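# Move an unpowered desk arm into a floor case

## Task

A small, unpowered robot arm sits on the desk, and its joints swing freely when pushed. Move it into the open case on the floor. It must sit deep enough that the case lid could close, and it must end up at rest. Do not let it drop more than a few centimetres at any point, since that can count as failure. Then open the gripper and move the robot away from it. The robot itself must not tip over or be left leaning. The arm must stay in place without the robot touching it.

## Robot and tools

ROBOT. The robot is a Hello Robot Stretch 3. It has a two-wheel base, a vertical mast with a lift, and one telescoping arm that reaches out to the robot's right side, ending in a wrist and gripper. The base cannot slide sideways. To move the gripper forward or back, drive the base. The base measures 0.33 m long by 0.34 m wide. It turns about the point between the drive wheels, which is 0.05 m behind the front edge. With the arm retracted and the wrist folded, a turn sweeps a circle of radius 0.28 m. An unfolded, level gripper reaches outside that circle.

FRAMES. The base frame has its origin on the floor between the wheels, with x forward, y left and z up. hand_pose is reported in this frame, at the point where the closed fingertips meet. With all wrist joints at zero, that hand frame has x up, y pointing back along the arm toward the mast, and z toward the rear. The odometry frame is the base frame as it was when the scene started.

execute_actions. The argument "actions" is a list holding one action, or none (none only reports state and images). An action may contain "base", "joints", or both, and optionally "contact_limits". Motions in one action start together.
- "base" holds exactly one command, and both are relative offsets from the base's last reported position. {"translate_m": d} drives straight d metres, from -1 to 1, with forward positive. {"rotate_rad": d} turns in place by d radians, from -3.2 to 3.2, with left (counter-clockwise seen from above) positive.
- "joints" is a single object keyed by joint name. Every value is an absolute target, not an offset. The ranges, with the tolerance for "done" in brackets:
  - lift_m: 0 to 1.1 m, the arm's height on the mast (0.004).
  - arm_m: 0 to 0.52 m, the extension (0.004).
  - wrist_yaw_rad: -1.345 to 4.42 (0.02). 0 is along the arm, positive turns toward the front, and 3.0 is folded over the base.
  - wrist_pitch_rad: -1.57 to 0.451 (0.05). 0 is level, and negative tips the fingertips down.
  - wrist_roll_rad: -2.911 to 2.911 (0.02). At 0 the fingers are side by side and level.
  - gripper_m: -0.089 to 0.179 (0.004). Larger means wider. The real fingertip gap is about 0.007 less when nearly closed and 0.025 less when wide open, and it is zero below 0.007.
  - head_pan_rad: -3.953 to 1.73 (0.02). 0 faces forward, positive turns left, and -1.57 looks along the arm.
  - head_tilt_rad: -1.53 to 0.419 (0.02). Negative looks down.
- "contact_limits" accepts only arm_m. Its value is a motor_effort percentage from 1 to 100. The arm's motion stops when its effort reaches that value, or its negative when retracting. Lower values are gentler, but too low stops the arm immediately. The limit also caps the holding force until the next action. Values above the maximum are cut down to it.
- "cameras" is a list drawn from head_camera, nav_camera, wrist_camera and all. Leaving it out, giving null or giving ["all"] returns every camera; [] returns none.
Any joint or base you leave out may keep driving toward its previous target, and the status lines won't show it. An unknown key or an out-of-range number rejects the whole call, and nothing moves. Any action takes at most 15 s. If a result reports a stop, the later execute_actions, wait and finished_scene calls in the same reply are skipped.

wait: "seconds" from 0 to 10. It commands nothing and returns the same state and images as an empty action.
zoom_image: "camera" plus "region" [x0, y0, x1, y1] in pixels of that camera's latest full image, with (0,0) at the top left, at most 504 by 504. It gives a closer view of that area.
finished_scene: "scene" is the integer number of the current scene (1 to 2). Call it only once the goal holds and will keep holding. It cannot be undone.

RESULTS. base_status and joint_status tell how each commanded motion ended. "done" for the base only means the wheels turned the commanded amount, even if they slipped. "off_target" means the base or joint stopped short and may still be pushing. After "contact_stop", "time_out" or "torque_fault", the old target is dropped. The arm and lift contact-stop when pushing firmly, then go slack until commanded again. A slack lift can sink under load or keep pressing. The base, wrist and head have no contact stop and will push through things. A wrist servo pushed hard for a few seconds switches off for 10 s (torque_fault) and goes limp. on_its_own describes joints that were not commanded; its "held at" is a held target, not a position. motor_effort is given in percent, positive toward higher values, with the peak in brackets. These readings are noisy and biased. If a motor's effort at rest is outside its normal range, it is probably pushing or carrying something. The "pictures" line lists the cameras in the order of the images.

Sensors: lidar_m gives 12 distances in 30-degree sectors, starting straight ahead and going counter-clockwise (4th left, 7th behind, 10th right). The scan plane is 0.17 m above the floor, with a range of 0.15 to 12 m, and "-" means nothing seen. It misses glass, thin legs and tabletops, and parts of the robot block some sectors. wrist_depth_mm (45 to 1000 mm) and head_depth_mm (280 to 4000 mm, picture sideways) are 7x7 grids of median depths, listed from the top left. base_odometry counts wheel turns, so slip shows up as travel. turned_by_wheels and turned_by_imu report turning since the last result. base_tilt (degrees, forward/right positive) carries a fixed offset of up to about 4 degrees.

CAMERAS. head_camera (896x504) and nav_camera (fisheye, 672x504) are on the head and move with pan and tilt. wrist_camera (644x364) rides on the gripper. Calibration comes as OpenCV K, D and T_world_to_cam, mapping the base frame into the camera frame. The calibration has small errors, which grow for the wrist camera.

SPEED. Fast base motion (0.30 m/s, 1.9 rad/s) needs the arm stowed: lift_m below 0.30, arm_m below 0.03 and wrist_yaw_rad above 2.54. Otherwise the base is limited to 0.10 m/s and 0.63 rad/s.

GRIPPER. To grasp, command gripper_m narrower than the object; a lower value squeezes harder. To let go, command at least 0.02 more than the value where the fingertips made contact. Neither the reading nor "done" proves you are holding something. Squeezing too hard triggers a stall guard that weakens the grip. Send a new value to grip again. The fingertips are round pads 0.04 m across.

CAUTIONS. Fold the wrist (yaw to 3.0) or unfold it only with lift_m between 0.32 and 0.95, pitch -0.4 and roll near 0. Once folded, the lift may go down to 0.25. With yaw below -0.4, keep pitch at -0.5 or lower. Pushing on something solid with the gripper above about 0.45 m can tip the robot, and so can driving while gripping or hooking something fixed, or snagging furniture, especially when reversing. If the robot leans, back off in small steps, free the gripper, and if needed lower the lift to about 0.2. The unpowered arm is floppy, so carry it so it cannot swing loose. Lower it gently into the case instead of dropping it. Avoid slams, hard hits and heavy pushes. Loose objects may occasionally be nudged by an outside disturbance.

Each tool is called after ">>>" as name(argument=value, ...) on one line, values as JSON.

## Session

>>> execute_actions(actions=[{"joints":{"head_pan_rad":-1.6,"head_tilt_rad":-0.6}}])

Scene clock: 1.30 s.
base_odometry: x=+0.000 y=+0.000 heading=+0.000 (m, m, rad; odometry frame)
turned_by_wheels: +0.000 (rad since the last result)
turned_by_imu: +0.000 (rad since the last result)
base_tilt: forward=+2.0 right=+0.0 (deg)
lidar_m: 1.89 2.16 2.01 2.03 1.84 1.84 2.63 1.89 1.74 1.76 2.20 1.72
head_depth_mm: 1414 1540 1684 1859 1878 1512 1262 / 1458 1591 1760 1947 1843 1499 1249 / 1506 1656 1820 2038 1850 1486 1248 / 1562 1707 1920 2106 1839 1474 1237 / 1622 1781 1994 2185 1828 1471 1229 / 1672 1862 2077 2269 1811 1467 1225 / 1742 1953 2197 2349 1795 1453 1230
base_status: not commanded
joint_positions: lift_m=+0.478 arm_m=+0.003 wrist_yaw_rad=+2.929 wrist_pitch_rad=-0.498 wrist_roll_rad=-0.008 gripper_m=+0.037 head_pan_rad=-1.593 head_tilt_rad=-0.592
joint_status: all done
motor_effort: left_wheel=+0(0) right_wheel=+0(0) lift_m=+36(36) arm_m=+0(0) wrist_yaw_rad=+0(0) wrist_pitch_rad=+7(7) wrist_roll_rad=+0(0) gripper_m=+1(1) head_pan_rad=-5(55) head_tilt_rad=-4(24) (%)
hand_pose: x=+0.0237 y=+0.0609 z=+0.4734 quat_wxyz=(+0.246, +0.697, +0.102, +0.666) (m; base frame)
wrist_depth_mm: - - - - - - - / - - - - - - - / - - - - - - - / - - - - - - - / 805 - 883 856 880 841 897 / 703 689 - 723 765 749 770 / 606 633 614 628 633 666 645
pictures: head_camera (sideways: a quarter turn clockwise sets it upright), nav_camera (sideways: a quarter turn counterclockwise sets it upright), wrist_camera
camera_calibration (this result's frames):
head_camera: T_world_to_cam=[[-0.0280415, 0.525636, -0.850248, 1.12618], [0.999192, -0.00976927, -0.0389932, 0.0502499], [-0.0288025, -0.850654, -0.524937, 0.636821], [0, 0, 0, 1]] pos_world=[-0.000287397, -0.0497574, 1.29378]
nav_camera: T_world_to_cam=[[-0.0424856, -0.57316, 0.818342, -1.02173], [-0.998101, 0.0609176, -0.0091519, 0.0678779], [-0.0446059, -0.817176, -0.574659, 0.706444], [0, 0, 0, 1]] pos_world=[0.0558517, -0.0124612, 1.24271]
wrist_camera: T_world_to_cam=[[0.984551, -0.170334, 0.0405566, -0.0259897], [-0.0724117, -0.606982, -0.79141, 0.452607], [0.159421, 0.776247, -0.609939, 0.397009], [0, 0, 0, 1]] pos_world=[-0.00492941, -0.0378791, 0.601403]
Images, in order (width x height): head_camera 896x504, nav_camera 672x504, wrist_camera 644x364.

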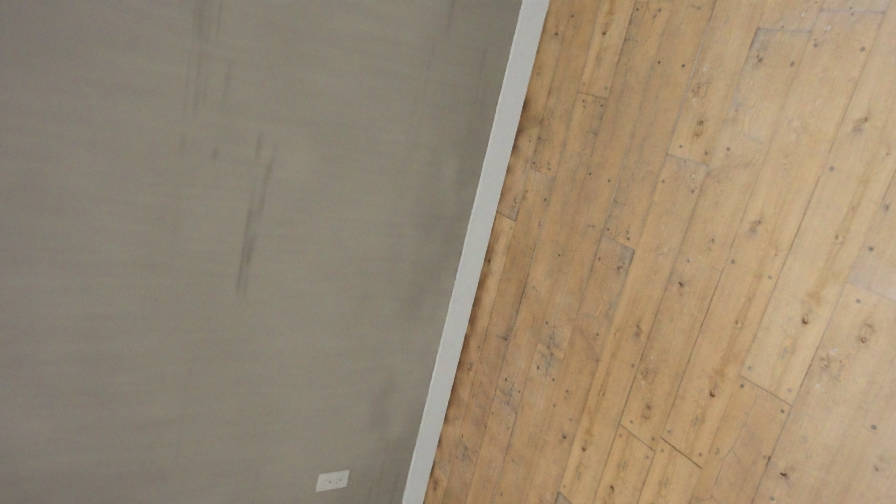

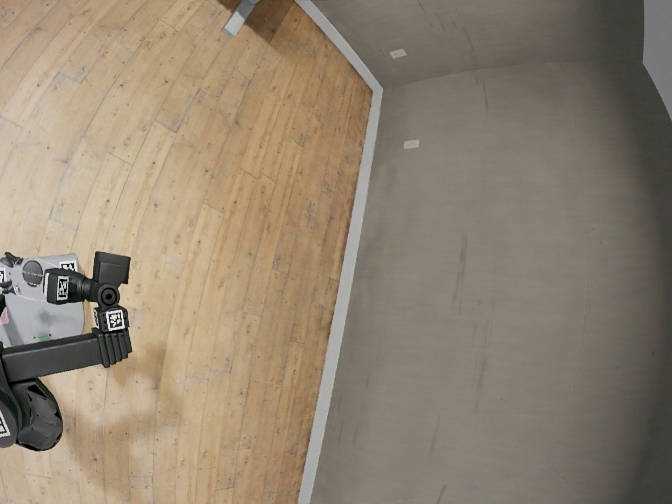

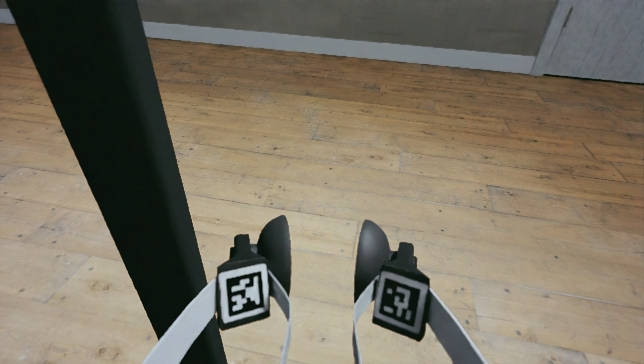

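>>> execute_actions(actions=[{"joints":{"head_pan_rad":-0.15,"head_tilt_rad":-0.45,"lift_m":0.27,"wrist_pitch_rad":-0.4}}], cameras=["head_camera","nav_camera"])

>>> execute_actions(actions=[{"joints":{"head_pan_rad":-3.2,"head_tilt_rad":-0.6}}], cameras=["head_camera","nav_camera"])

Scene clock: 7.37 s.
base_odometry: x=+0.000 y=+0.000 heading=+0.000 (m, m, rad; odometry frame)
turned_by_wheels: +0.000 (rad since the last result)
turned_by_imu: +0.001 (rad since the last result)
base_tilt: forward=+2.0 right=-0.1 (deg)
lidar_m: 1.89 2.16 2.01 2.03 1.84 1.85 2.64 1.89 1.74 1.75 2.20 1.72
head_depth_mm: 1740 1854 1989 1640 2048 1686 1370 / 1771 1904 2035 1634 2197 1692 1365 / 1806 1947 2045 1709 2176 1665 1352 / 1856 1996 2095 2343 2150 1658 1347 / 1882 2044 2156 2424 2142 1646 1345 / 1940 2084 2192 2445 2082 1637 1339 / 1965 2132 2279 2544 2111 1622 1339
base_status: not commanded
joint_positions: lift_m=+0.270 arm_m=+0.003 wrist_yaw_rad=+2.929 wrist_pitch_rad=-0.420 wrist_roll_rad=-0.008 gripper_m=+0.037 head_pan_rad=-0.157 head_tilt_rad=-0.458
joint_status: all done
motor_effort: left_wheel=+0(0) right_wheel=+0(0) lift_m=+30(30) arm_m=+0(0) wrist_yaw_rad=+0(0) wrist_pitch_rad=+11(12) wrist_roll_rad=+0(0) gripper_m=+1(1) head_pan_rad=+4(54) head_tilt_rad=+2(11) (%)
hand_pose: x=+0.0260 y=+0.0713 z=+0.2825 quat_wxyz=(+0.220, +0.700, +0.074, +0.675) (m; base frame)
wrist_depth_mm: - - - - - - - / - - - - - - - / 975 - 978 - - - - / 723 - 758 759 792 794 822 / 599 - 629 622 638 643 656 / 502 - - 517 551 544 537 / 461 - - 449 438 458 468
pictures: head_camera (sideways: a quarter turn clockwise sets it upright), nav_camera (sideways: a quarter turn counterclockwise sets it upright)
camera_calibration (this result's frames):
head_camera: T_world_to_cam=[[-0.407635, 0.0245094, -0.912816, 1.21011], [0.149581, 0.987929, -0.0402721, 0.0571044], [0.90081, -0.152956, -0.406381, 0.476884], [0, 0, 0, 1]] pos_world=[0.0551593, -0.0131317, 1.3007]
nav_camera: T_world_to_cam=[[0.449002, -0.101396, 0.887759, -1.11525], [-0.193302, -0.981035, -0.0142834, 0.0696513], [0.872371, -0.165192, -0.460087, 0.55178], [0, 0, 0, 1]] pos_world=[0.0328571, 0.0463979, 1.24494]
Images, in order (width x height): head_camera 896x504, nav_camera 672x504.

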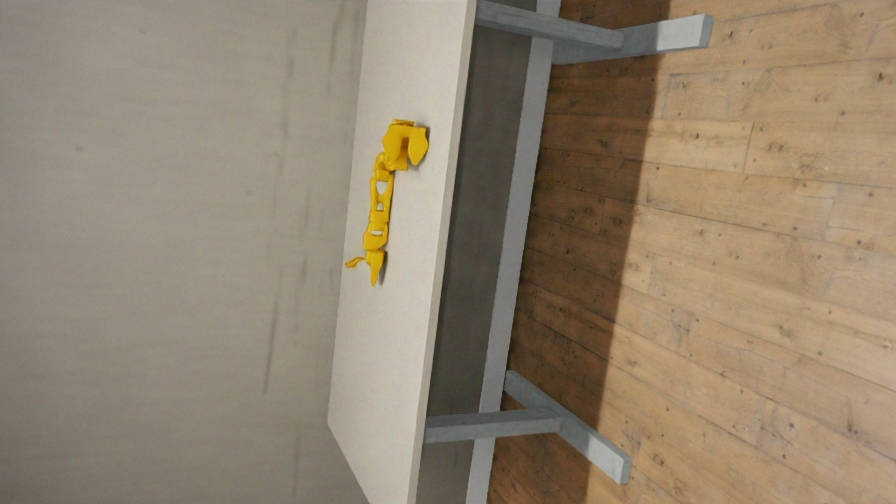

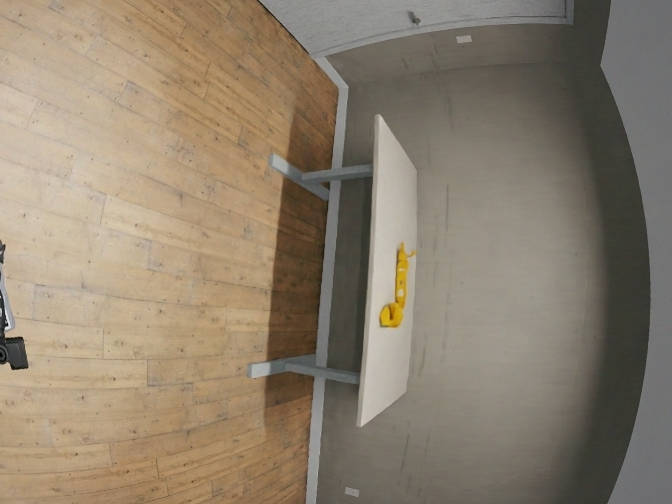

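Scene clock: 9.23 s.
base_odometry: x=+0.000 y=+0.000 heading=+0.000 (m, m, rad; odometry frame)
turned_by_wheels: +0.000 (rad since the last result)
turned_by_imu: +0.000 (rad since the last result)
base_tilt: forward=+1.9 right=-0.1 (deg)
lidar_m: 1.89 2.16 2.01 2.03 1.84 1.84 2.64 1.89 1.74 1.76 2.20 1.72
head_depth_mm: 2146 2319 2519 2479 1860 1506 1261 / 2206 2386 2647 2450 1864 1501 1251 / 2258 2475 2738 2436 1851 1484 1247 / 2333 2582 2860 2416 1829 1473 1239 / 2421 2669 2938 2392 1821 1473 1234 / 2489 2766 3049 2380 1800 1457 1228 / 2482 2709 2842 2364 1788 1452 1225
base_status: not commanded
joint_positions: lift_m=+0.270 arm_m=+0.003 wrist_yaw_rad=+2.929 wrist_pitch_rad=-0.420 wrist_roll_rad=-0.008 gripper_m=+0.037 head_pan_rad=-3.193 head_tilt_rad=-0.592
joint_status: all done
motor_effort: left_wheel=+0(1) right_wheel=+0(0) lift_m=+30(30) arm_m=+0(0) wrist_yaw_rad=+0(0) wrist_pitch_rad=+11(11) wrist_roll_rad=+0(0) gripper_m=+1(1) head_pan_rad=-5(55) head_tilt_rad=-3(12) (%)
hand_pose: x=+0.0260 y=+0.0713 z=+0.2825 quat_wxyz=(+0.220, +0.700, +0.074, +0.675) (m; base frame)
wrist_depth_mm: - - - - - - - / - - - - - - - / 972 - - - - - - / 720 - 760 754 784 811 807 / 606 - 629 616 642 632 644 / 510 - - 518 531 532 539 / 453 - - 449 435 462 463
pictures: head_camera (sideways: a quarter turn clockwise sets it upright), nav_camera (sideways: a quarter turn counterclockwise sets it upright)
camera_calibration (this result's frames):
head_camera: T_world_to_cam=[[0.52654, 0.0126657, -0.850056, 1.12255], [-0.0389262, -0.998481, -0.0389888, 0.0565766], [-0.849259, 0.0536186, -0.525247, 0.642229], [0, 0, 0, 1]] pos_world=[-0.0434467, 0.0078374, 1.29377]
nav_camera: T_world_to_cam=[[-0.571973, 0.0592183, 0.818132, -1.01823], [0.0900384, 0.995896, -0.00913769, 0.0612217], [-0.815316, 0.0684368, -0.574957, 0.711533], [0, 0, 0, 1]] pos_world=[-0.00778698, -0.0493677, 1.24271]
Images, in order (width x height): head_camera 896x504, nav_camera 672x504.

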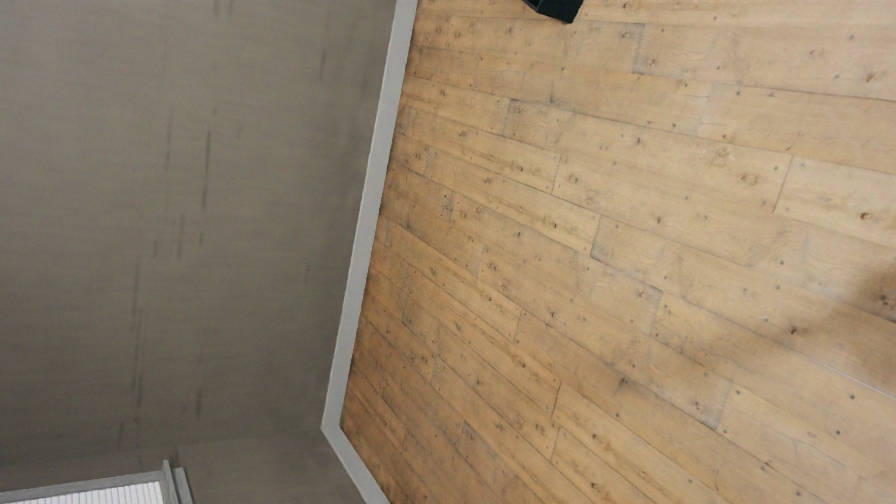

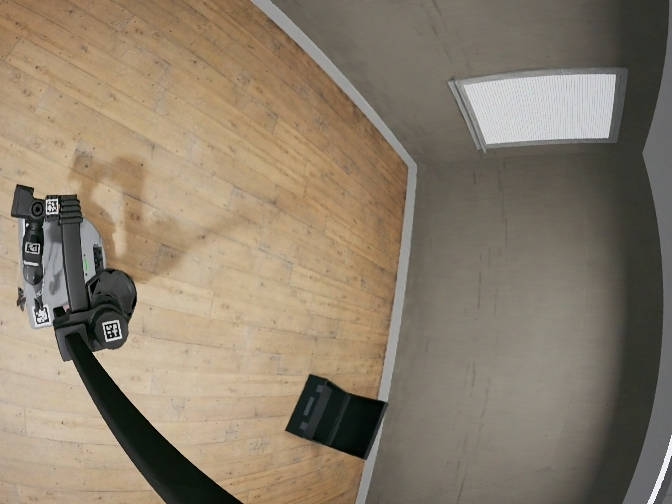

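>>> execute_actions(actions=[{"joints":{"head_pan_rad":-3.75,"head_tilt_rad":-0.65}}], cameras=["head_camera"])

Scene clock: 12.73 s.
base_odometry: x=+0.000 y=+0.000 heading=+0.000 (m, m, rad; odometry frame)
turned_by_wheels: +0.000 (rad since the last result)
turned_by_imu: +0.000 (rad since the last result)
base_tilt: forward=+2.1 right=+0.0 (deg)
lidar_m: 1.89 2.16 2.01 2.04 1.84 1.84 2.64 1.89 1.74 1.76 2.20 1.71
head_depth_mm: 2444 2731 2997 2398 - - - / 2409 2664 2920 2295 1788 1480 - / 2340 2611 2826 2115 1762 1430 1228 / 2262 2555 2715 2150 1742 1420 1209 / 2231 2473 2731 2199 1722 1418 1205 / 2192 2422 2663 2211 1717 1409 1193 / 2147 2358 2598 2186 1694 1406 1193
base_status: not commanded
joint_positions: lift_m=+0.270 arm_m=+0.003 wrist_yaw_rad=+2.929 wrist_pitch_rad=-0.420 wrist_roll_rad=-0.008 gripper_m=+0.037 head_pan_rad=-3.743 head_tilt_rad=-0.641
joint_status: all done
motor_effort: left_wheel=+0(0) right_wheel=+0(0) lift_m=+30(30) arm_m=+0(0) wrist_yaw_rad=+0(0) wrist_pitch_rad=+11(11) wrist_roll_rad=+0(0) gripper_m=+0(1) head_pan_rad=-5(43) head_tilt_rad=-3(9) (%)
hand_pose: x=+0.0260 y=+0.0713 z=+0.2825 quat_wxyz=(+0.220, +0.700, +0.074, +0.675) (m; base frame)
wrist_depth_mm: - - - - - - - / - - - - - - - / 950 - - - - - - / 727 - 741 785 769 789 848 / 598 - 621 611 650 646 655 / 509 - - 528 547 529 545 / 459 - - 439 439 453 462
pictures: head_camera (sideways: a quarter turn clockwise sets it upright)
camera_calibration (this result's frames):
head_camera: T_world_to_cam=[[0.489318, -0.287607, -0.823317, 1.08791], [-0.553518, -0.831954, -0.0383448, 0.0588748], [-0.673934, 0.474483, -0.566286, 0.694553], [0, 0, 0, 1]] pos_world=[-0.0316646, 0.0323194, 1.29127]
Images, in order (width x height): head_camera 896x504.

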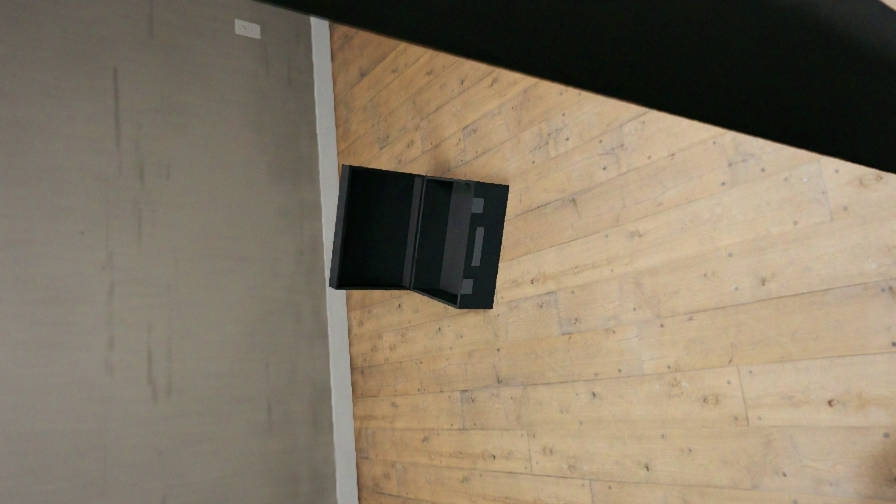

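>>> execute_actions(actions=[{"base":{"rotate_rad":-0.236},"joints":{"head_pan_rad":-1.57,"head_tilt_rad":-0.75}}], cameras=[])

>>> execute_actions(actions=[{"base":{"translate_m":1.0}}], cameras=[])

>>> execute_actions(actions=[{"base":{"translate_m":0.06},"joints":{"lift_m":0.93}}], cameras=[])

>>> execute_actions(actions=[{"base":{"rotate_rad":1.42},"joints":{"wrist_yaw_rad":0,"gripper_m":0.11}}], cameras=[])

>>> execute_actions(actions=[{"joints":{"lift_m":1.09,"arm_m":0.4,"wrist_pitch_rad":-1.57}}])

Scene clock: 26.17 s.
base_odometry: x=+0.000 y=+0.000 heading=-0.236 (m, m, rad; odometry frame)
turned_by_wheels: -0.236 (rad since the last result)
turned_by_imu: -0.237 (rad since the last result)
base_tilt: forward=+1.9 right=-0.1 (deg)
lidar_m: 2.13 1.89 2.02 2.01 2.21 1.84 2.61 2.16 1.75 1.74 1.91 1.72
head_depth_mm: 1438 1624 1830 1991 1622 1363 1174 / 1458 1641 1876 1981 1612 1357 1167 / 1483 1664 1893 1974 1596 1353 1168 / 1504 1696 1940 1962 1592 1339 1160 / 1518 1712 1993 1958 1585 1333 1158 / 1549 1743 2028 1933 1582 1331 1153 / 1566 1774 2038 1918 1567 1322 1150
base_status: done
joint_positions: lift_m=+0.270 arm_m=+0.003 wrist_yaw_rad=+2.929 wrist_pitch_rad=-0.420 wrist_roll_rad=-0.008 gripper_m=+0.037 head_pan_rad=-1.577 head_tilt_rad=-0.741
joint_status: all done
motor_effort: left_wheel=+2(6) right_wheel=-4(8) lift_m=+30(30) arm_m=+0(0) wrist_yaw_rad=+0(0) wrist_pitch_rad=+11(11) wrist_roll_rad=+0(0) gripper_m=+1(1) head_pan_rad=+4(54) head_tilt_rad=-4(11) (%)
hand_pose: x=+0.0260 y=+0.0713 z=+0.2825 quat_wxyz=(+0.220, +0.700, +0.074, +0.675) (m; base frame)
wrist_depth_mm: - - - - - - - / - - - - - - - / 909 - 982 - - - - / 737 - 744 763 781 804 820 / 598 - 621 632 633 643 667 / 502 - - 521 545 529 546 / 461 - - 454 442 454 459
pictures: none
No camera images: the call's "cameras" was empty. Leave "cameras" out to get every camera's image.

Scene clock: 31.10 s.
base_odometry: x=+0.972 y=-0.233 heading=-0.236 (m, m, rad; odometry frame)
turned_by_wheels: +0.000 (rad since the last result)
turned_by_imu: +0.001 (rad since the last result)
base_tilt: forward=+2.1 right=+0.0 (deg)
lidar_m: 1.15 0.99 1.85 1.83 2.04 2.74 2.84 2.36 1.91 1.90 0.87 0.84
head_depth_mm: 1576 1763 2012 2003 1621 1361 1175 / 1591 1783 2038 1996 1611 1355 1169 / 1614 1824 2076 1973 1598 1351 1163 / 1636 1841 2115 1954 1600 1341 1159 / 1671 1872 2173 1952 1587 1339 1152 / 1678 1904 2180 1930 1569 1332 1148 / 1705 1935 2205 1929 1563 1319 1146
base_status: done
joint_positions: lift_m=+0.270 arm_m=+0.003 wrist_yaw_rad=+2.929 wrist_pitch_rad=-0.419 wrist_roll_rad=-0.008 gripper_m=+0.037 head_pan_rad=-1.577 head_tilt_rad=-0.741
joint_status: not commanded
motor_effort: left_wheel=+3(9) right_wheel=-4(7) lift_m=+31(31) arm_m=+0(0) wrist_yaw_rad=+0(0) wrist_pitch_rad=+10(11) wrist_roll_rad=+0(0) gripper_m=+1(1) head_pan_rad=+3(4) head_tilt_rad=-4(3) (%)
hand_pose: x=+0.0260 y=+0.0714 z=+0.2826 quat_wxyz=(+0.220, +0.700, +0.074, +0.675) (m; base frame)
wrist_depth_mm: - - - - - - - / - - - - - - 817 / 957 - 993 - - - 898 / 729 - 749 783 790 812 843 / 593 - 630 622 643 637 650 / 507 - - 512 561 532 534 / 458 - - 445 438 469 462
pictures: none
No camera images: the call's "cameras" was empty. Leave "cameras" out to get every camera's image.

Scene clock: 37.93 s.
base_odometry: x=+1.031 y=-0.247 heading=-0.235 (m, m, rad; odometry frame)
turned_by_wheels: +0.000 (rad since the last result)
turned_by_imu: +0.001 (rad since the last result)
base_tilt: forward=+2.0 right=-0.1 (deg)
lidar_m: 1.09 0.95 1.84 1.83 2.02 2.80 2.90 2.37 1.92 1.91 0.81 0.83
head_depth_mm: 1577 1772 2020 2004 - - 1159 / 1614 1796 2043 2010 - - 1162 / 1627 1826 2100 1970 1691 - 1149 / 1644 1858 2134 1956 1684 - - / 1682 1890 2167 1943 1667 - 1156 / 1692 1909 2193 1942 1625 - 1151 / 1713 1939 2208 845 1489 1321 1146
base_status: done
joint_positions: lift_m=+0.930 arm_m=+0.003 wrist_yaw_rad=+2.929 wrist_pitch_rad=-0.419 wrist_roll_rad=-0.008 gripper_m=+0.037 head_pan_rad=-1.577 head_tilt_rad=-0.741
joint_status: all done
motor_effort: left_wheel=+3(9) right_wheel=-4(7) lift_m=+41(43) arm_m=+0(0) wrist_yaw_rad=+0(0) wrist_pitch_rad=+10(11) wrist_roll_rad=+0(0) gripper_m=+1(0) head_pan_rad=+4(4) head_tilt_rad=-4(4) (%)
hand_pose: x=+0.0260 y=+0.0714 z=+0.9423 quat_wxyz=(+0.219, +0.700, +0.074, +0.675) (m; base frame)
wrist_depth_mm: - - - - - - - / - - - - - - - / - - - - - 908 934 / - - - - - 678 686 / - - - - - 578 548 / - - - - - - 458 / - - - - - - 396
pictures: none
No camera images: the call's "cameras" was empty. Leave "cameras" out to get every camera's image.

Scene clock: 41.17 s.
base_odometry: x=+1.031 y=-0.247 heading=+1.184 (m, m, rad; odometry frame)
turned_by_wheels: +1.420 (rad since the last result)
turned_by_imu: +1.427 (rad since the last result)
base_tilt: forward=+2.0 right=+0.0 (deg)
lidar_m: 1.82 1.92 2.64 2.80 2.68 1.97 1.91 1.54 0.81 1.09 1.00 0.95
head_depth_mm: 921 1036 1121 880 - - - / 916 1035 1120 877 - - - / 917 1032 1120 898 - - - / 917 1033 1116 892 - - - / 917 1034 1111 844 687 600 1156 / 914 1032 1103 795 690 597 1147 / 913 1031 1087 790 688 593 1144
base_status: done
joint_positions: lift_m=+0.930 arm_m=+0.003 wrist_yaw_rad=+0.001 wrist_pitch_rad=-0.419 wrist_roll_rad=-0.008 gripper_m=+0.110 head_pan_rad=-1.577 head_tilt_rad=-0.741
joint_status: all done
motor_effort: left_wheel=-3(5) right_wheel=+4(7) lift_m=+42(42) arm_m=+0(0) wrist_yaw_rad=-1(3) wrist_pitch_rad=+10(10) wrist_roll_rad=+0(0) gripper_m=+1(81) head_pan_rad=+3(4) head_tilt_rad=-3(4) (%)
hand_pose: x=-0.0212 y=-0.3722 z=+0.9423 quat_wxyz=(+0.695, +0.148, -0.689, -0.146) (m; base frame)
wrist_depth_mm: 823 789 793 791 785 796 761 / 880 868 838 850 841 830 819 / 812 807 849 864 896 880 923 / 643 625 642 658 666 686 683 / 507 483 483 488 543 552 558 / 425 444 436 439 365 472 462 / 372 364 377 383 298 290 397
pictures: none
No camera images: the call's "cameras" was empty. Leave "cameras" out to get every camera's image.

Scene clock: 45.30 s.
base_odometry: x=+1.031 y=-0.247 heading=+1.184 (m, m, rad; odometry frame)
turned_by_wheels: +0.000 (rad since the last result)
turned_by_imu: +0.000 (rad since the last result)
base_tilt: forward=+2.2 right=-0.1 (deg)
lidar_m: 1.82 1.91 2.63 2.80 2.69 1.97 1.91 1.54 0.81 1.09 1.00 0.95
head_depth_mm: 919 1038 1125 882 713 612 1169 / 935 1036 1116 876 652 609 1166 / 941 1033 1116 867 651 605 1164 / - - 1118 809 699 602 1163 / 913 1031 1115 802 696 600 1153 / 915 1031 1100 796 692 596 1150 / 917 1031 1088 792 688 595 1148
base_status: not commanded
joint_positions: lift_m=+1.090 arm_m=+0.400 wrist_yaw_rad=+0.000 wrist_pitch_rad=-1.565 wrist_roll_rad=-0.008 gripper_m=+0.110 head_pan_rad=-1.577 head_tilt_rad=-0.741
joint_status: all done
motor_effort: left_wheel=-3(3) right_wheel=+4(3) lift_m=+41(42) arm_m=+3(4) wrist_yaw_rad=+0(1) wrist_pitch_rad=-3(11) wrist_roll_rad=+0(0) gripper_m=+0(1) head_pan_rad=+3(4) head_tilt_rad=-4(4) (%)
hand_pose: x=-0.0216 y=-0.5219 z=+0.9721 quat_wxyz=(+0.503, +0.500, -0.499, -0.497) (m; base frame)
wrist_depth_mm: 391 388 394 393 387 387 386 / 395 345 353 364 404 395 401 / 406 406 410 408 404 407 403 / 415 417 417 410 412 413 414 / 427 424 421 430 359 418 427 / 434 430 426 431 363 436 426 / 444 452 441 444 440 432 443
pictures: head_camera (sideways: a quarter turn clockwise sets it upright), nav_camera (sideways: a quarter turn counterclockwise sets it upright), wrist_camera
camera_calibration (this result's frames):
head_camera: T_world_to_cam=[[-0.0356968, 0.645348, -0.763055, 1.01256], [0.999254, 0.0118116, -0.036757, 0.0473309], [-0.0147081, -0.763798, -0.645288, 0.793305], [0, 0, 0, 1]] pos_world=[0.000517555, -0.0480863, 1.28629]
nav_camera: T_world_to_cam=[[-0.0340316, -0.688719, 0.724229, -0.89911], [-0.99894, 0.0459185, -0.0032732, 0.0602284], [-0.0310012, -0.723573, -0.689552, 0.855816], [0, 0, 0, 1]] pos_world=[0.0560977, -0.00275498, 1.24149]
wrist_camera: T_world_to_cam=[[-0.998399, -0.0543224, -0.0157411, -0.0284331], [-0.0560796, 0.986943, 0.15099, 0.406382], [0.0073335, 0.151631, -0.98841, 1.19951], [0, 0, 0, 1]] pos_world=[-0.0143944, -0.584504, 1.1238]
Images, in order (width x height): head_camera 896x504, nav_camera 672x504, wrist_camera 644x364.

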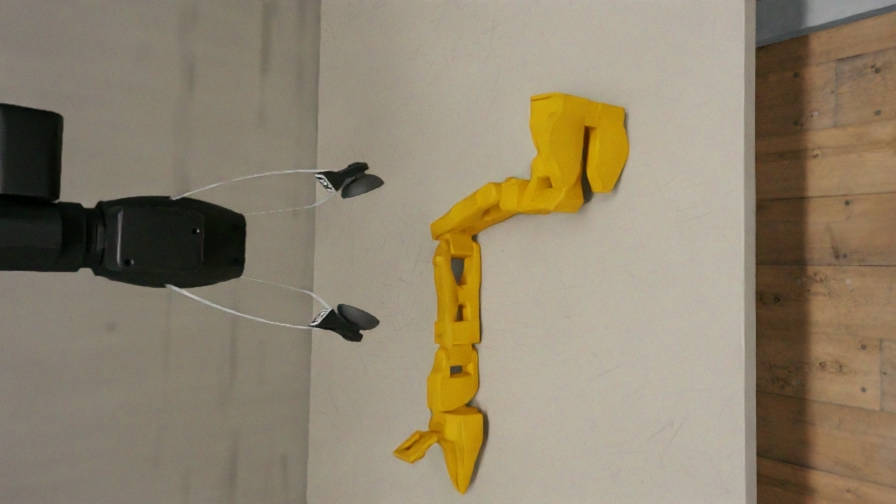

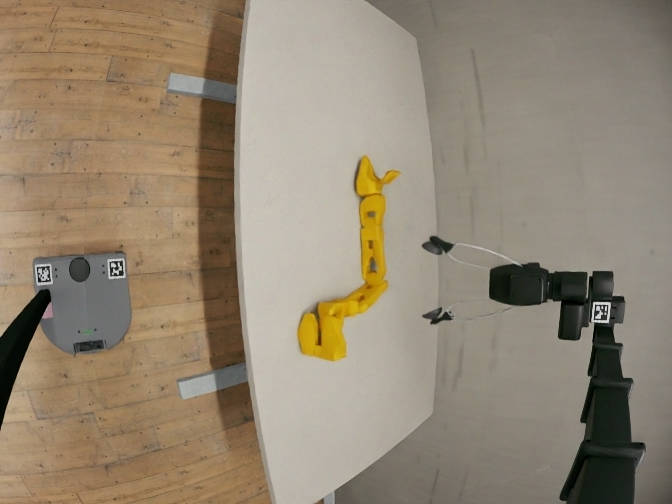

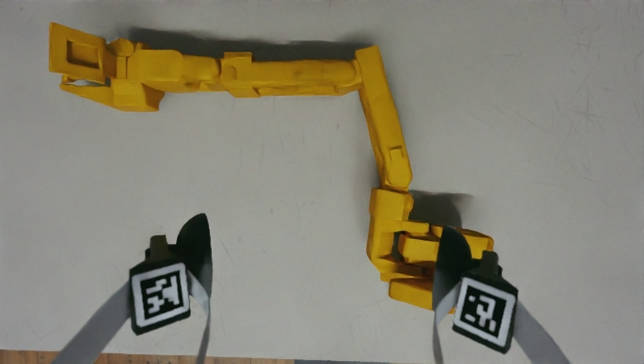

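>>> execute_actions(actions=[{"base":{"translate_m":-0.055},"joints":{"arm_m":0.46,"wrist_roll_rad":-0.28,"lift_m":0.93}}], cameras=["wrist_camera"])

>>> execute_actions(actions=[{"joints":{"lift_m":0.872}}], cameras=["wrist_camera"])

Scene clock: 50.47 s.
base_odometry: x=+1.010 y=-0.298 heading=+1.184 (m, m, rad; odometry frame)
turned_by_wheels: +0.000 (rad since the last result)
turned_by_imu: +0.001 (rad since the last result)
base_tilt: forward=+2.0 right=-0.1 (deg)
lidar_m: 1.88 1.97 2.72 2.82 2.61 1.92 1.85 1.54 0.77 1.09 1.13 0.99
head_depth_mm: 921 1036 - - 693 613 1149 / 918 - 1050 876 709 609 1168 / 901 - 1123 864 636 607 1163 / 916 - - 861 663 602 1159 / 914 1031 1111 801 695 600 1155 / 915 1032 1099 799 690 596 1147 / 914 1032 1088 782 687 594 1144
base_status: done
joint_positions: lift_m=+0.930 arm_m=+0.460 wrist_yaw_rad=+0.000 wrist_pitch_rad=-1.566 wrist_roll_rad=-0.274 gripper_m=+0.110 head_pan_rad=-1.577 head_tilt_rad=-0.741
joint_status: all done
motor_effort: left_wheel=-3(7) right_wheel=+4(6) lift_m=+30(35) arm_m=+3(2) wrist_yaw_rad=+0(1) wrist_pitch_rad=-2(3) wrist_roll_rad=-3(2) gripper_m=+1(1) head_pan_rad=+4(4) head_tilt_rad=-3(4) (%)
hand_pose: x=-0.0216 y=-0.5818 z=+0.8126 quat_wxyz=(+0.565, +0.562, -0.428, -0.427) (m; base frame)
wrist_depth_mm: 187 235 238 239 237 238 238 / 220 188 187 241 243 243 241 / 247 249 250 192 248 249 244 / 252 251 251 251 251 250 252 / 257 257 260 257 257 256 257 / 261 262 262 260 263 262 261 / 270 270 267 195 269 267 266
pictures: wrist_camera
camera_calibration (this result's frames):
wrist_camera: T_world_to_cam=[[-0.949067, -0.31473, -0.0147139, -0.18545], [-0.31323, 0.937441, 0.151957, 0.454461], [-0.034032, 0.148826, -0.988278, 1.04824], [0, 0, 0, 1]] pos_world=[0.00202032, -0.640403, 0.964163]
Images, in order (width x height): wrist_camera 644x364.

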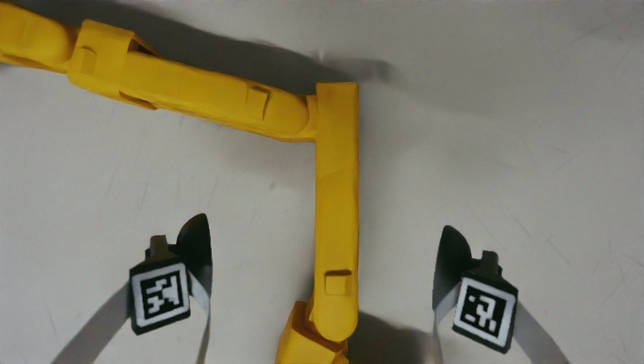

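Scene clock: 51.83 s.
base_odometry: x=+1.010 y=-0.298 heading=+1.184 (m, m, rad; odometry frame)
turned_by_wheels: +0.000 (rad since the last result)
turned_by_imu: +0.000 (rad since the last result)
base_tilt: forward=+2.0 right=-0.1 (deg)
lidar_m: 1.88 1.98 2.72 2.81 2.60 1.92 1.85 1.54 0.77 1.09 1.13 0.99
head_depth_mm: 923 1036 1118 944 - - 1174 / 917 1031 - - 707 609 1169 / 914 996 1045 872 637 605 1169 / 916 1011 - 791 662 603 1155 / 916 1031 1110 806 695 600 1156 / 912 1030 1102 797 691 598 1146 / 913 1031 1090 780 688 594 1143
base_status: not commanded
joint_positions: lift_m=+0.872 arm_m=+0.460 wrist_yaw_rad=+0.000 wrist_pitch_rad=-1.566 wrist_roll_rad=-0.274 gripper_m=+0.110 head_pan_rad=-1.577 head_tilt_rad=-0.741
joint_status: all done
motor_effort: left_wheel=-3(3) right_wheel=+3(3) lift_m=+30(31) arm_m=+3(3) wrist_yaw_rad=+0(0) wrist_pitch_rad=-2(2) wrist_roll_rad=-3(3) gripper_m=+1(1) head_pan_rad=+4(4) head_tilt_rad=-3(4) (%)
hand_pose: x=-0.0216 y=-0.5818 z=+0.7546 quat_wxyz=(+0.565, +0.562, -0.428, -0.427) (m; base frame)
wrist_depth_mm: 130 182 183 184 183 182 182 / 136 129 127 133 187 185 184 / 190 190 174 134 189 188 189 / 195 194 193 134 195 193 191 / 199 197 198 132 196 198 197 / 203 202 200 129 200 200 201 / 206 207 207 129 205 205 205
pictures: wrist_camera
camera_calibration (this result's frames):
wrist_camera: T_world_to_cam=[[-0.949067, -0.31473, -0.0147139, -0.186303], [-0.31323, 0.937441, 0.151957, 0.463275], [-0.034032, 0.148826, -0.988278, 0.990918], [0, 0, 0, 1]] pos_world=[0.00202033, -0.640403, 0.906163]
Images, in order (width x height): wrist_camera 644x364.

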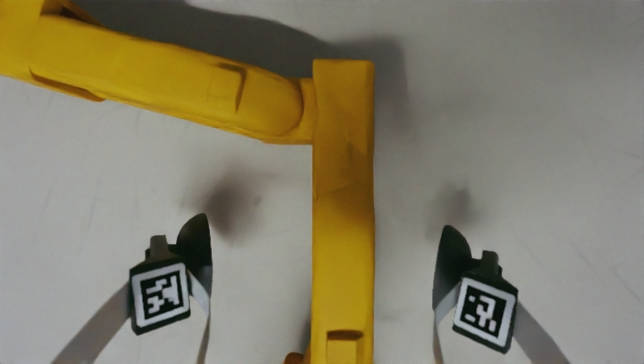

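>>> execute_actions(actions=[{"joints":{"arm_m":0.44}}], cameras=[])

>>> execute_actions(actions=[{"joints":{"gripper_m":-0.022}}], cameras=[])

>>> execute_actions(actions=[{"joints":{"lift_m":1.02}}])

Scene clock: 57.23 s.
base_odometry: x=+1.010 y=-0.298 heading=+1.184 (m, m, rad; odometry frame)
turned_by_wheels: +0.000 (rad since the last result)
turned_by_imu: +0.000 (rad since the last result)
base_tilt: forward=+1.9 right=+0.0 (deg)
lidar_m: 1.88 1.98 2.71 2.81 2.61 1.92 1.85 1.54 0.77 1.09 1.14 0.99
head_depth_mm: 918 1032 1124 945 - - 1172 / 917 1035 - - 707 608 1170 / 918 996 1047 870 638 606 1165 / 915 1015 - 784 663 603 1162 / 919 1033 1114 807 695 600 1154 / 913 1029 1099 796 691 598 1150 / 913 1031 1090 780 686 594 1147
base_status: not commanded
joint_positions: lift_m=+0.872 arm_m=+0.440 wrist_yaw_rad=+0.000 wrist_pitch_rad=-1.566 wrist_roll_rad=-0.274 gripper_m=+0.110 head_pan_rad=-1.577 head_tilt_rad=-0.741
joint_status: all done
motor_effort: left_wheel=-3(3) right_wheel=+3(4) lift_m=+30(30) arm_m=-3(3) wrist_yaw_rad=+0(0) wrist_pitch_rad=-3(2) wrist_roll_rad=-3(3) gripper_m=+1(1) head_pan_rad=+4(3) head_tilt_rad=-4(3) (%)
hand_pose: x=-0.0216 y=-0.5625 z=+0.7546 quat_wxyz=(+0.565, +0.562, -0.428, -0.426) (m; base frame)
wrist_depth_mm: 131 127 125 131 181 182 182 / 185 187 165 131 184 186 186 / 189 191 189 188 188 188 190 / 194 195 193 192 192 192 194 / 198 197 198 196 196 196 196 / 202 200 201 199 199 201 201 / 205 207 206 143 203 207 206
pictures: none
No camera images: the call's "cameras" was empty. Leave "cameras" out to get every camera's image.

Scene clock: 59.03 s.
base_odometry: x=+1.010 y=-0.298 heading=+1.184 (m, m, rad; odometry frame)
turned_by_wheels: +0.000 (rad since the last result)
turned_by_imu: +0.000 (rad since the last result)
base_tilt: forward=+2.0 right=+0.1 (deg)
lidar_m: 1.88 1.97 2.72 2.81 2.61 1.92 1.85 1.54 0.77 1.09 1.14 0.99
head_depth_mm: 923 1042 1118 945 - - 1179 / 917 1037 - - 707 609 1173 / 917 1000 1043 867 647 606 1163 / 917 1013 - 786 647 602 1166 / 914 1033 1113 805 695 599 1154 / 916 1030 1102 798 690 596 1147 / 911 1029 1089 782 686 593 1146
base_status: not commanded
joint_positions: lift_m=+0.872 arm_m=+0.440 wrist_yaw_rad=+0.000 wrist_pitch_rad=-1.566 wrist_roll_rad=-0.274 gripper_m=-0.021 head_pan_rad=-1.577 head_tilt_rad=-0.741
joint_status: all done
motor_effort: left_wheel=-4(4) right_wheel=+6(7) lift_m=+30(30) arm_m=-3(3) wrist_yaw_rad=+0(0) wrist_pitch_rad=-3(2) wrist_roll_rad=-3(3) gripper_m=-18(91) head_pan_rad=+4(3) head_tilt_rad=-4(3) (%)
hand_pose: x=-0.0216 y=-0.5625 z=+0.7546 quat_wxyz=(+0.565, +0.562, -0.428, -0.426) (m; base frame)
wrist_depth_mm: 130 125 125 134 182 183 182 / 186 185 136 131 186 186 187 / 191 190 188 132 189 189 189 / 193 194 193 129 193 194 192 / 196 198 198 126 197 197 198 / 203 202 202 126 202 201 200 / 208 206 206 127 208 206 205
pictures: none
No camera images: the call's "cameras" was empty. Leave "cameras" out to get every camera's image.

Scene clock: 61.20 s.
base_odometry: x=+1.010 y=-0.298 heading=+1.184 (m, m, rad; odometry frame)
turned_by_wheels: +0.000 (rad since the last result)
turned_by_imu: +0.000 (rad since the last result)
base_tilt: forward=+2.0 right=+0.0 (deg)
lidar_m: 1.88 1.98 2.72 2.81 2.61 1.92 1.85 1.54 0.77 1.09 1.14 0.99
head_depth_mm: - 1079 1118 882 713 612 1149 / - 1039 1119 875 709 610 1173 / - 1055 1113 521 687 607 1168 / - - 1075 572 700 603 1163 / 914 1033 1113 827 696 599 1154 / 914 1030 1098 821 690 597 1154 / 913 1031 1091 792 687 594 1147
base_status: not commanded
joint_positions: lift_m=+1.020 arm_m=+0.440 wrist_yaw_rad=+0.000 wrist_pitch_rad=-1.563 wrist_roll_rad=-0.276 gripper_m=-0.021 head_pan_rad=-1.577 head_tilt_rad=-0.741
joint_status: all done
motor_effort: left_wheel=-3(4) right_wheel=+3(6) lift_m=+47(47) arm_m=-2(3) wrist_yaw_rad=+0(0) wrist_pitch_rad=-4(6) wrist_roll_rad=-2(3) gripper_m=-18(18) head_pan_rad=+3(4) head_tilt_rad=-4(3) (%)
hand_pose: x=-0.0216 y=-0.5631 z=+0.9019 quat_wxyz=(+0.566, +0.562, -0.428, -0.425) (m; base frame)
wrist_depth_mm: 158 153 145 317 327 325 317 / 328 332 146 142 328 326 329 / 333 336 335 141 337 336 337 / 344 339 340 136 347 342 344 / 345 349 343 132 350 352 346 / 357 358 358 130 354 357 361 / 365 364 365 131 372 364 361
pictures: head_camera (sideways: a quarter turn clockwise sets it upright), nav_camera (sideways: a quarter turn counterclockwise sets it upright), wrist_camera
camera_calibration (this result's frames):
head_camera: T_world_to_cam=[[-0.0356969, 0.645348, -0.763054, 1.01256], [0.999254, 0.0118117, -0.036757, 0.0473309], [-0.0147081, -0.763798, -0.645288, 0.793306], [0, 0, 0, 1]] pos_world=[0.000517561, -0.0480863, 1.28629]
nav_camera: T_world_to_cam=[[-0.0340315, -0.688719, 0.724229, -0.89911], [-0.99894, 0.0459184, -0.00327319, 0.0602283], [-0.0310011, -0.723572, -0.689552, 0.855816], [0, 0, 0, 1]] pos_world=[0.0560977, -0.00275496, 1.24149]
wrist_camera: T_world_to_cam=[[-0.948255, -0.317205, -0.0139222, -0.180345], [-0.315639, 0.937004, 0.149654, 0.425151], [-0.034426, 0.146305, -0.98864, 1.13263], [0, 0, 0, 1]] pos_world=[0.00217299, -0.621283, 1.05363]
Images, in order (width x height): head_camera 896x504, nav_camera 672x504, wrist_camera 644x364.

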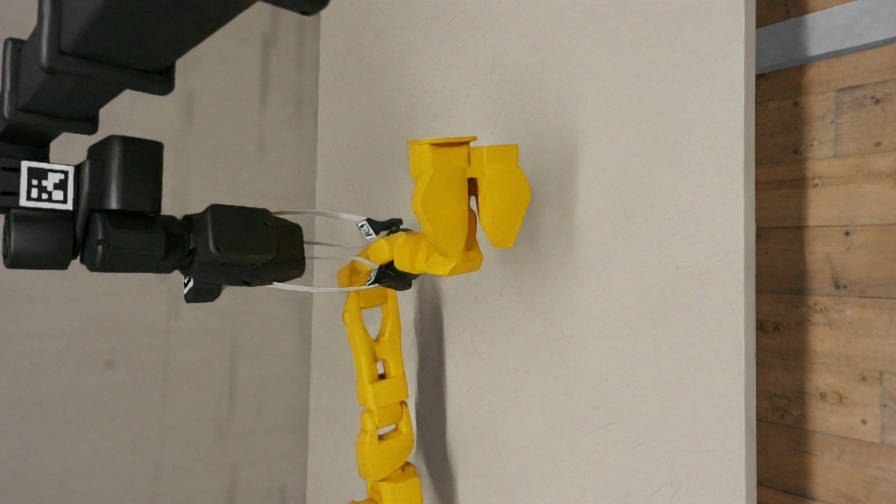

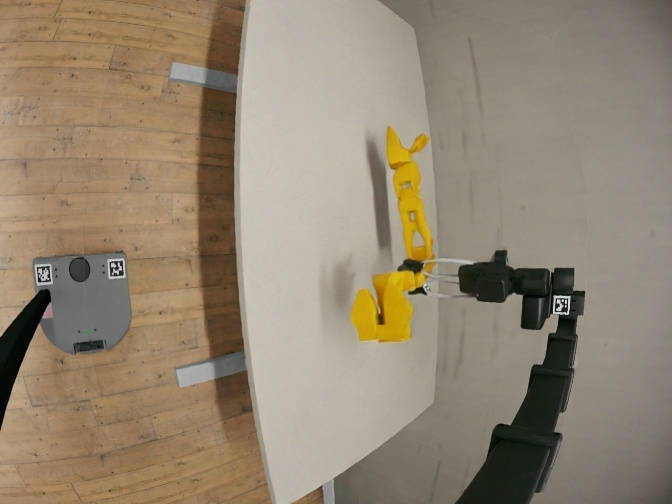

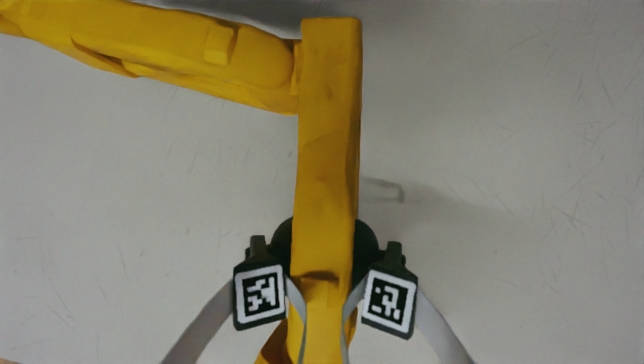

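Nicely balanced. Travel.

>>> execute_actions(actions=[{"base":{"rotate_rad":1.51},"joints":{"arm_m":0.2}}], cameras=[])

>>> execute_actions(actions=[{"base":{"translate_m":1.0}}], cameras=[])

>>> execute_actions(actions=[{"base":{"translate_m":1.0},"joints":{"lift_m":0.6}}], cameras=[])

>>> execute_actions(actions=[{"base":{"translate_m":0.21},"joints":{"wrist_roll_rad":0.3}}], cameras=[])

>>> execute_actions(actions=[{"base":{"rotate_rad":1.27},"joints":{"head_tilt_rad":-1.0}}], cameras=["head_camera","wrist_camera"])

Scene clock: 69.70 s.
base_odometry: x=+1.010 y=-0.298 heading=+2.694 (m, m, rad; odometry frame)
turned_by_wheels: +1.510 (rad since the last result)
turned_by_imu: +1.518 (rad since the last result)
base_tilt: forward=+2.1 right=-0.1 (deg)
lidar_m: 2.81 2.77 1.95 1.85 1.64 0.77 1.09 1.12 0.99 1.88 1.95 2.56
head_depth_mm: 1617 1960 2088 882 756 1335 1174 / - - 1054 1817 1608 350 349 / 1567 - 2209 1913 1605 359 357 / 1583 - - - 436 383 1140 / 1599 1814 2035 1952 1466 1340 1154 / 1597 1796 2075 1941 1454 1330 1156 / 1593 1796 2058 1931 539 1322 1145
base_status: done
joint_positions: lift_m=+1.020 arm_m=+0.200 wrist_yaw_rad=+0.000 wrist_pitch_rad=-1.564 wrist_roll_rad=-0.277 gripper_m=-0.021 head_pan_rad=-1.577 head_tilt_rad=-0.741
joint_status: all done
motor_effort: left_wheel=-3(6) right_wheel=+4(11) lift_m=+47(47) arm_m=-2(0) wrist_yaw_rad=+0(0) wrist_pitch_rad=-4(4) wrist_roll_rad=-2(2) gripper_m=-17(18) head_pan_rad=+4(4) head_tilt_rad=-4(3) (%)
hand_pose: x=-0.0216 y=-0.3231 z=+0.9019 quat_wxyz=(+0.566, +0.562, -0.427, -0.425) (m; base frame)
wrist_depth_mm: 159 154 144 - - - 944 / - - 146 143 - - 997 / - - - 141 - - 353 / - - - 136 - - 347 / - - - 131 - - 348 / - - - 130 - - 357 / - - - 131 - - 366
pictures: none
No camera images: the call's "cameras" was empty. Leave "cameras" out to get every camera's image.

Scene clock: 80.87 s.
base_odometry: x=+0.109 y=+0.135 heading=+2.694 (m, m, rad; odometry frame)
turned_by_wheels: +0.000 (rad since the last result)
turned_by_imu: -0.002 (rad since the last result)
base_tilt: forward=+1.9 right=+0.0 (deg)
lidar_m: 1.83 2.72 2.02 1.91 1.95 2.20 1.71 1.77 1.95 1.85 1.89 2.48
head_depth_mm: 1566 1871 2130 2024 1617 1360 1179 / - - 2194 1995 1611 350 351 / 1543 - 2179 1921 1598 359 357 / 1561 - - - 436 384 1138 / 1570 1768 1996 1949 1466 1338 1150 / 1562 1755 2018 1930 1453 1330 1150 / 1550 1742 1996 1927 539 1323 1146
base_status: done
joint_positions: lift_m=+1.020 arm_m=+0.200 wrist_yaw_rad=+0.000 wrist_pitch_rad=-1.564 wrist_roll_rad=-0.277 gripper_m=-0.021 head_pan_rad=-1.577 head_tilt_rad=-0.741
joint_status: not commanded
motor_effort: left_wheel=-3(2) right_wheel=+3(9) lift_m=+47(48) arm_m=-2(3) wrist_yaw_rad=+0(0) wrist_pitch_rad=-4(4) wrist_roll_rad=-2(2) gripper_m=-18(18) head_pan_rad=+4(3) head_tilt_rad=-4(4) (%)
hand_pose: x=-0.0216 y=-0.3231 z=+0.9019 quat_wxyz=(+0.566, +0.562, -0.427, -0.425) (m; base frame)
wrist_depth_mm: 159 153 144 - - - - / - - 147 142 - - - / - - - 141 - - - / - - - 136 - - - / - - - 132 - - - / - - - 130 - - - / - - - 131 - - -
pictures: none
No camera images: the call's "cameras" was empty. Leave "cameras" out to get every camera's image.

Scene clock: 92.00 s.
base_odometry: x=-0.793 y=+0.568 heading=+2.694 (m, m, rad; odometry frame)
turned_by_wheels: +0.000 (rad since the last result)
turned_by_imu: -0.002 (rad since the last result)
base_tilt: forward=+2.0 right=+0.0 (deg)
lidar_m: 0.90 1.70 2.08 1.97 2.01 2.63 2.69 2.68 1.88 1.78 1.83 0.89
head_depth_mm: 1571 1775 2054 2011 1623 1356 1172 / 1563 1756 2045 2002 1612 1359 1178 / 1542 1742 1994 1969 1639 - 1154 / 1540 1724 1990 1960 1613 - 702 / 1521 1718 1967 1941 1582 1329 1135 / 1507 1705 1948 1935 1570 1326 1128 / 1500 1688 1933 1929 1561 1324 1124
base_status: done
joint_positions: lift_m=+0.600 arm_m=+0.200 wrist_yaw_rad=+0.000 wrist_pitch_rad=-1.564 wrist_roll_rad=-0.277 gripper_m=-0.021 head_pan_rad=-1.577 head_tilt_rad=-0.741
joint_status: all done
motor_effort: left_wheel=-4(3) right_wheel=+2(8) lift_m=+36(40) arm_m=-2(3) wrist_yaw_rad=+0(0) wrist_pitch_rad=-4(3) wrist_roll_rad=-2(2) gripper_m=-18(18) head_pan_rad=+3(4) head_tilt_rad=-4(4) (%)
hand_pose: x=-0.0216 y=-0.3231 z=+0.4823 quat_wxyz=(+0.566, +0.562, -0.427, -0.425) (m; base frame)
wrist_depth_mm: 159 154 144 616 610 610 617 / 630 627 146 141 628 640 617 / 645 633 626 141 623 653 636 / 648 655 648 136 649 645 644 / 659 654 669 131 659 671 664 / 687 670 676 130 672 680 659 / 683 672 694 130 - 680 682
pictures: none
No camera images: the call's "cameras" was empty. Leave "cameras" out to get every camera's image.

Scene clock: 95.17 s.
base_odometry: x=-0.982 y=+0.659 heading=+2.693 (m, m, rad; odometry frame)
turned_by_wheels: +0.000 (rad since the last result)
turned_by_imu: -0.001 (rad since the last result)
base_tilt: forward=+2.1 right=+0.0 (deg)
lidar_m: 0.70 1.49 1.96 1.98 2.02 2.66 2.90 2.65 1.87 1.77 1.82 0.72
head_depth_mm: 1556 1774 2035 2013 1630 1360 1179 / 1545 1743 2008 2000 1610 1360 1175 / 1533 1734 1986 1981 1640 - 1151 / 1530 1728 1983 1970 1612 - 1101 / 1507 1695 1955 1954 1580 1273 1147 / 1490 1681 1944 1940 1574 1248 1152 / 1489 1670 1903 1918 1564 1324 1147
base_status: done
joint_positions: lift_m=+0.600 arm_m=+0.200 wrist_yaw_rad=+0.000 wrist_pitch_rad=-1.576 wrist_roll_rad=+0.299 gripper_m=-0.021 head_pan_rad=-1.577 head_tilt_rad=-0.741
joint_status: all done
motor_effort: left_wheel=-3(2) right_wheel=+3(9) lift_m=+37(37) arm_m=-3(3) wrist_yaw_rad=+0(5) wrist_pitch_rad=+3(5) wrist_roll_rad=+0(8) gripper_m=-18(18) head_pan_rad=+4(4) head_tilt_rad=-3(4) (%)
hand_pose: x=-0.0216 y=-0.3197 z=+0.4826 quat_wxyz=(+0.419, +0.421, -0.567, -0.571) (m; base frame)
wrist_depth_mm: 163 155 146 153 607 610 606 / 627 622 150 142 627 626 620 / 643 643 626 141 639 638 628 / 628 651 644 136 656 650 642 / 637 642 680 131 667 659 655 / 656 667 680 130 - 668 688 / 672 670 687 131 - 684 692
pictures: none
No camera images: the call's "cameras" was empty. Leave "cameras" out to get every camera's image.

Scene clock: 98.13 s.
base_odometry: x=-0.982 y=+0.659 heading=-2.320 (m, m, rad; odometry frame)
turned_by_wheels: +1.270 (rad since the last result)
turned_by_imu: +1.276 (rad since the last result)
base_tilt: forward=+2.1 right=+0.1 (deg)
lidar_m: 1.99 1.97 2.18 2.90 3.28 2.19 1.78 1.77 0.72 0.69 1.46 1.60
head_depth_mm: 1654 2005 1843 1580 1390 1238 1109 / 1579 1905 1837 1562 1393 1244 - / 1508 1804 1821 1098 1319 1205 - / 1447 1723 1812 1199 - 774 - / 1389 1637 1797 1253 1268 1157 1094 / 1341 1560 1737 1534 1333 1204 1086 / 1289 1495 1699 1520 1340 1202 1082
base_status: done
joint_positions: lift_m=+0.600 arm_m=+0.200 wrist_yaw_rad=+0.000 wrist_pitch_rad=-1.576 wrist_roll_rad=+0.299 gripper_m=-0.021 head_pan_rad=-1.577 head_tilt_rad=-0.987
joint_status: all done
motor_effort: left_wheel=-3(7) right_wheel=+3(8) lift_m=+37(37) arm_m=-3(3) wrist_yaw_rad=+0(0) wrist_pitch_rad=+3(3) wrist_roll_rad=+0(0) gripper_m=-17(18) head_pan_rad=+4(4) head_tilt_rad=-5(17) (%)
hand_pose: x=-0.0216 y=-0.3197 z=+0.4826 quat_wxyz=(+0.419, +0.421, -0.567, -0.571) (m; base frame)
wrist_depth_mm: 162 156 146 591 586 607 596 / 627 633 150 142 591 614 617 / 650 644 615 141 624 628 638 / 644 646 643 136 647 645 656 / 681 669 670 132 673 685 661 / 670 700 670 130 - 670 673 / 692 703 712 131 - 676 695
pictures: head_camera (sideways: a quarter turn clockwise sets it upright), wrist_camera
camera_calibration (this result's frames):
head_camera: T_world_to_cam=[[-0.0347363, 0.812115, -0.582462, 0.777225], [0.999304, 0.0202993, -0.0312927, 0.0402056], [-0.0135897, -0.583144, -0.812255, 1.01044], [0, 0, 0, 1]] pos_world=[0.000551763, -0.0427822, 1.27469]
wrist_camera: T_world_to_cam=[[-0.968169, 0.249882, -0.0144454, 0.0721062], [0.244366, 0.956137, 0.161515, 0.272283], [0.0541714, 0.152844, -0.986765, 0.685571], [0, 0, 0, 1]] pos_world=[-0.0338641, -0.383143, 0.633561]
Images, in order (width x height): head_camera 896x504, wrist_camera 644x364.

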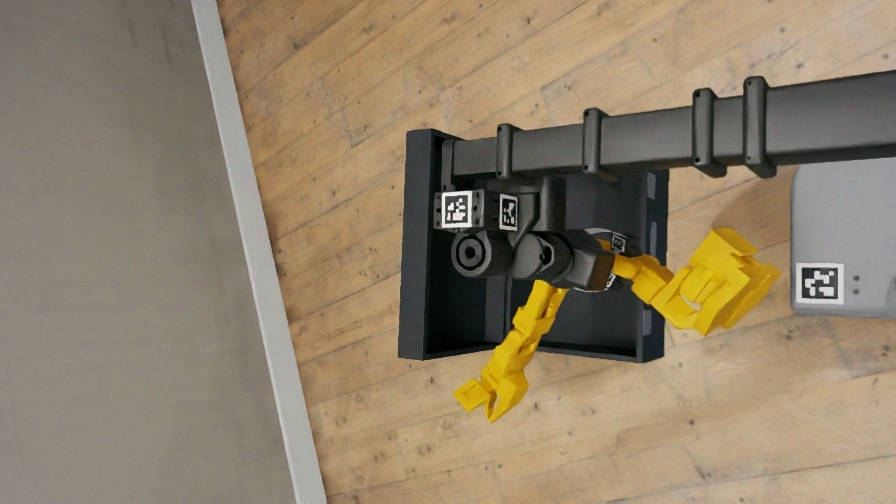

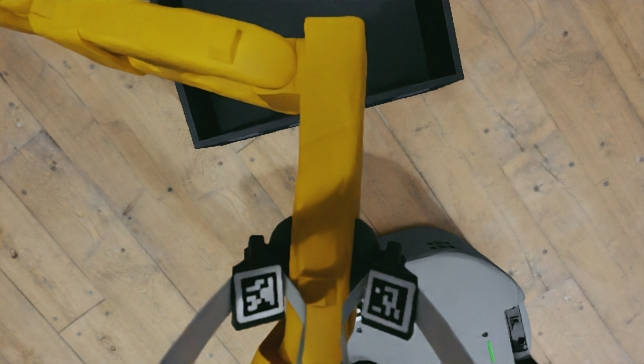

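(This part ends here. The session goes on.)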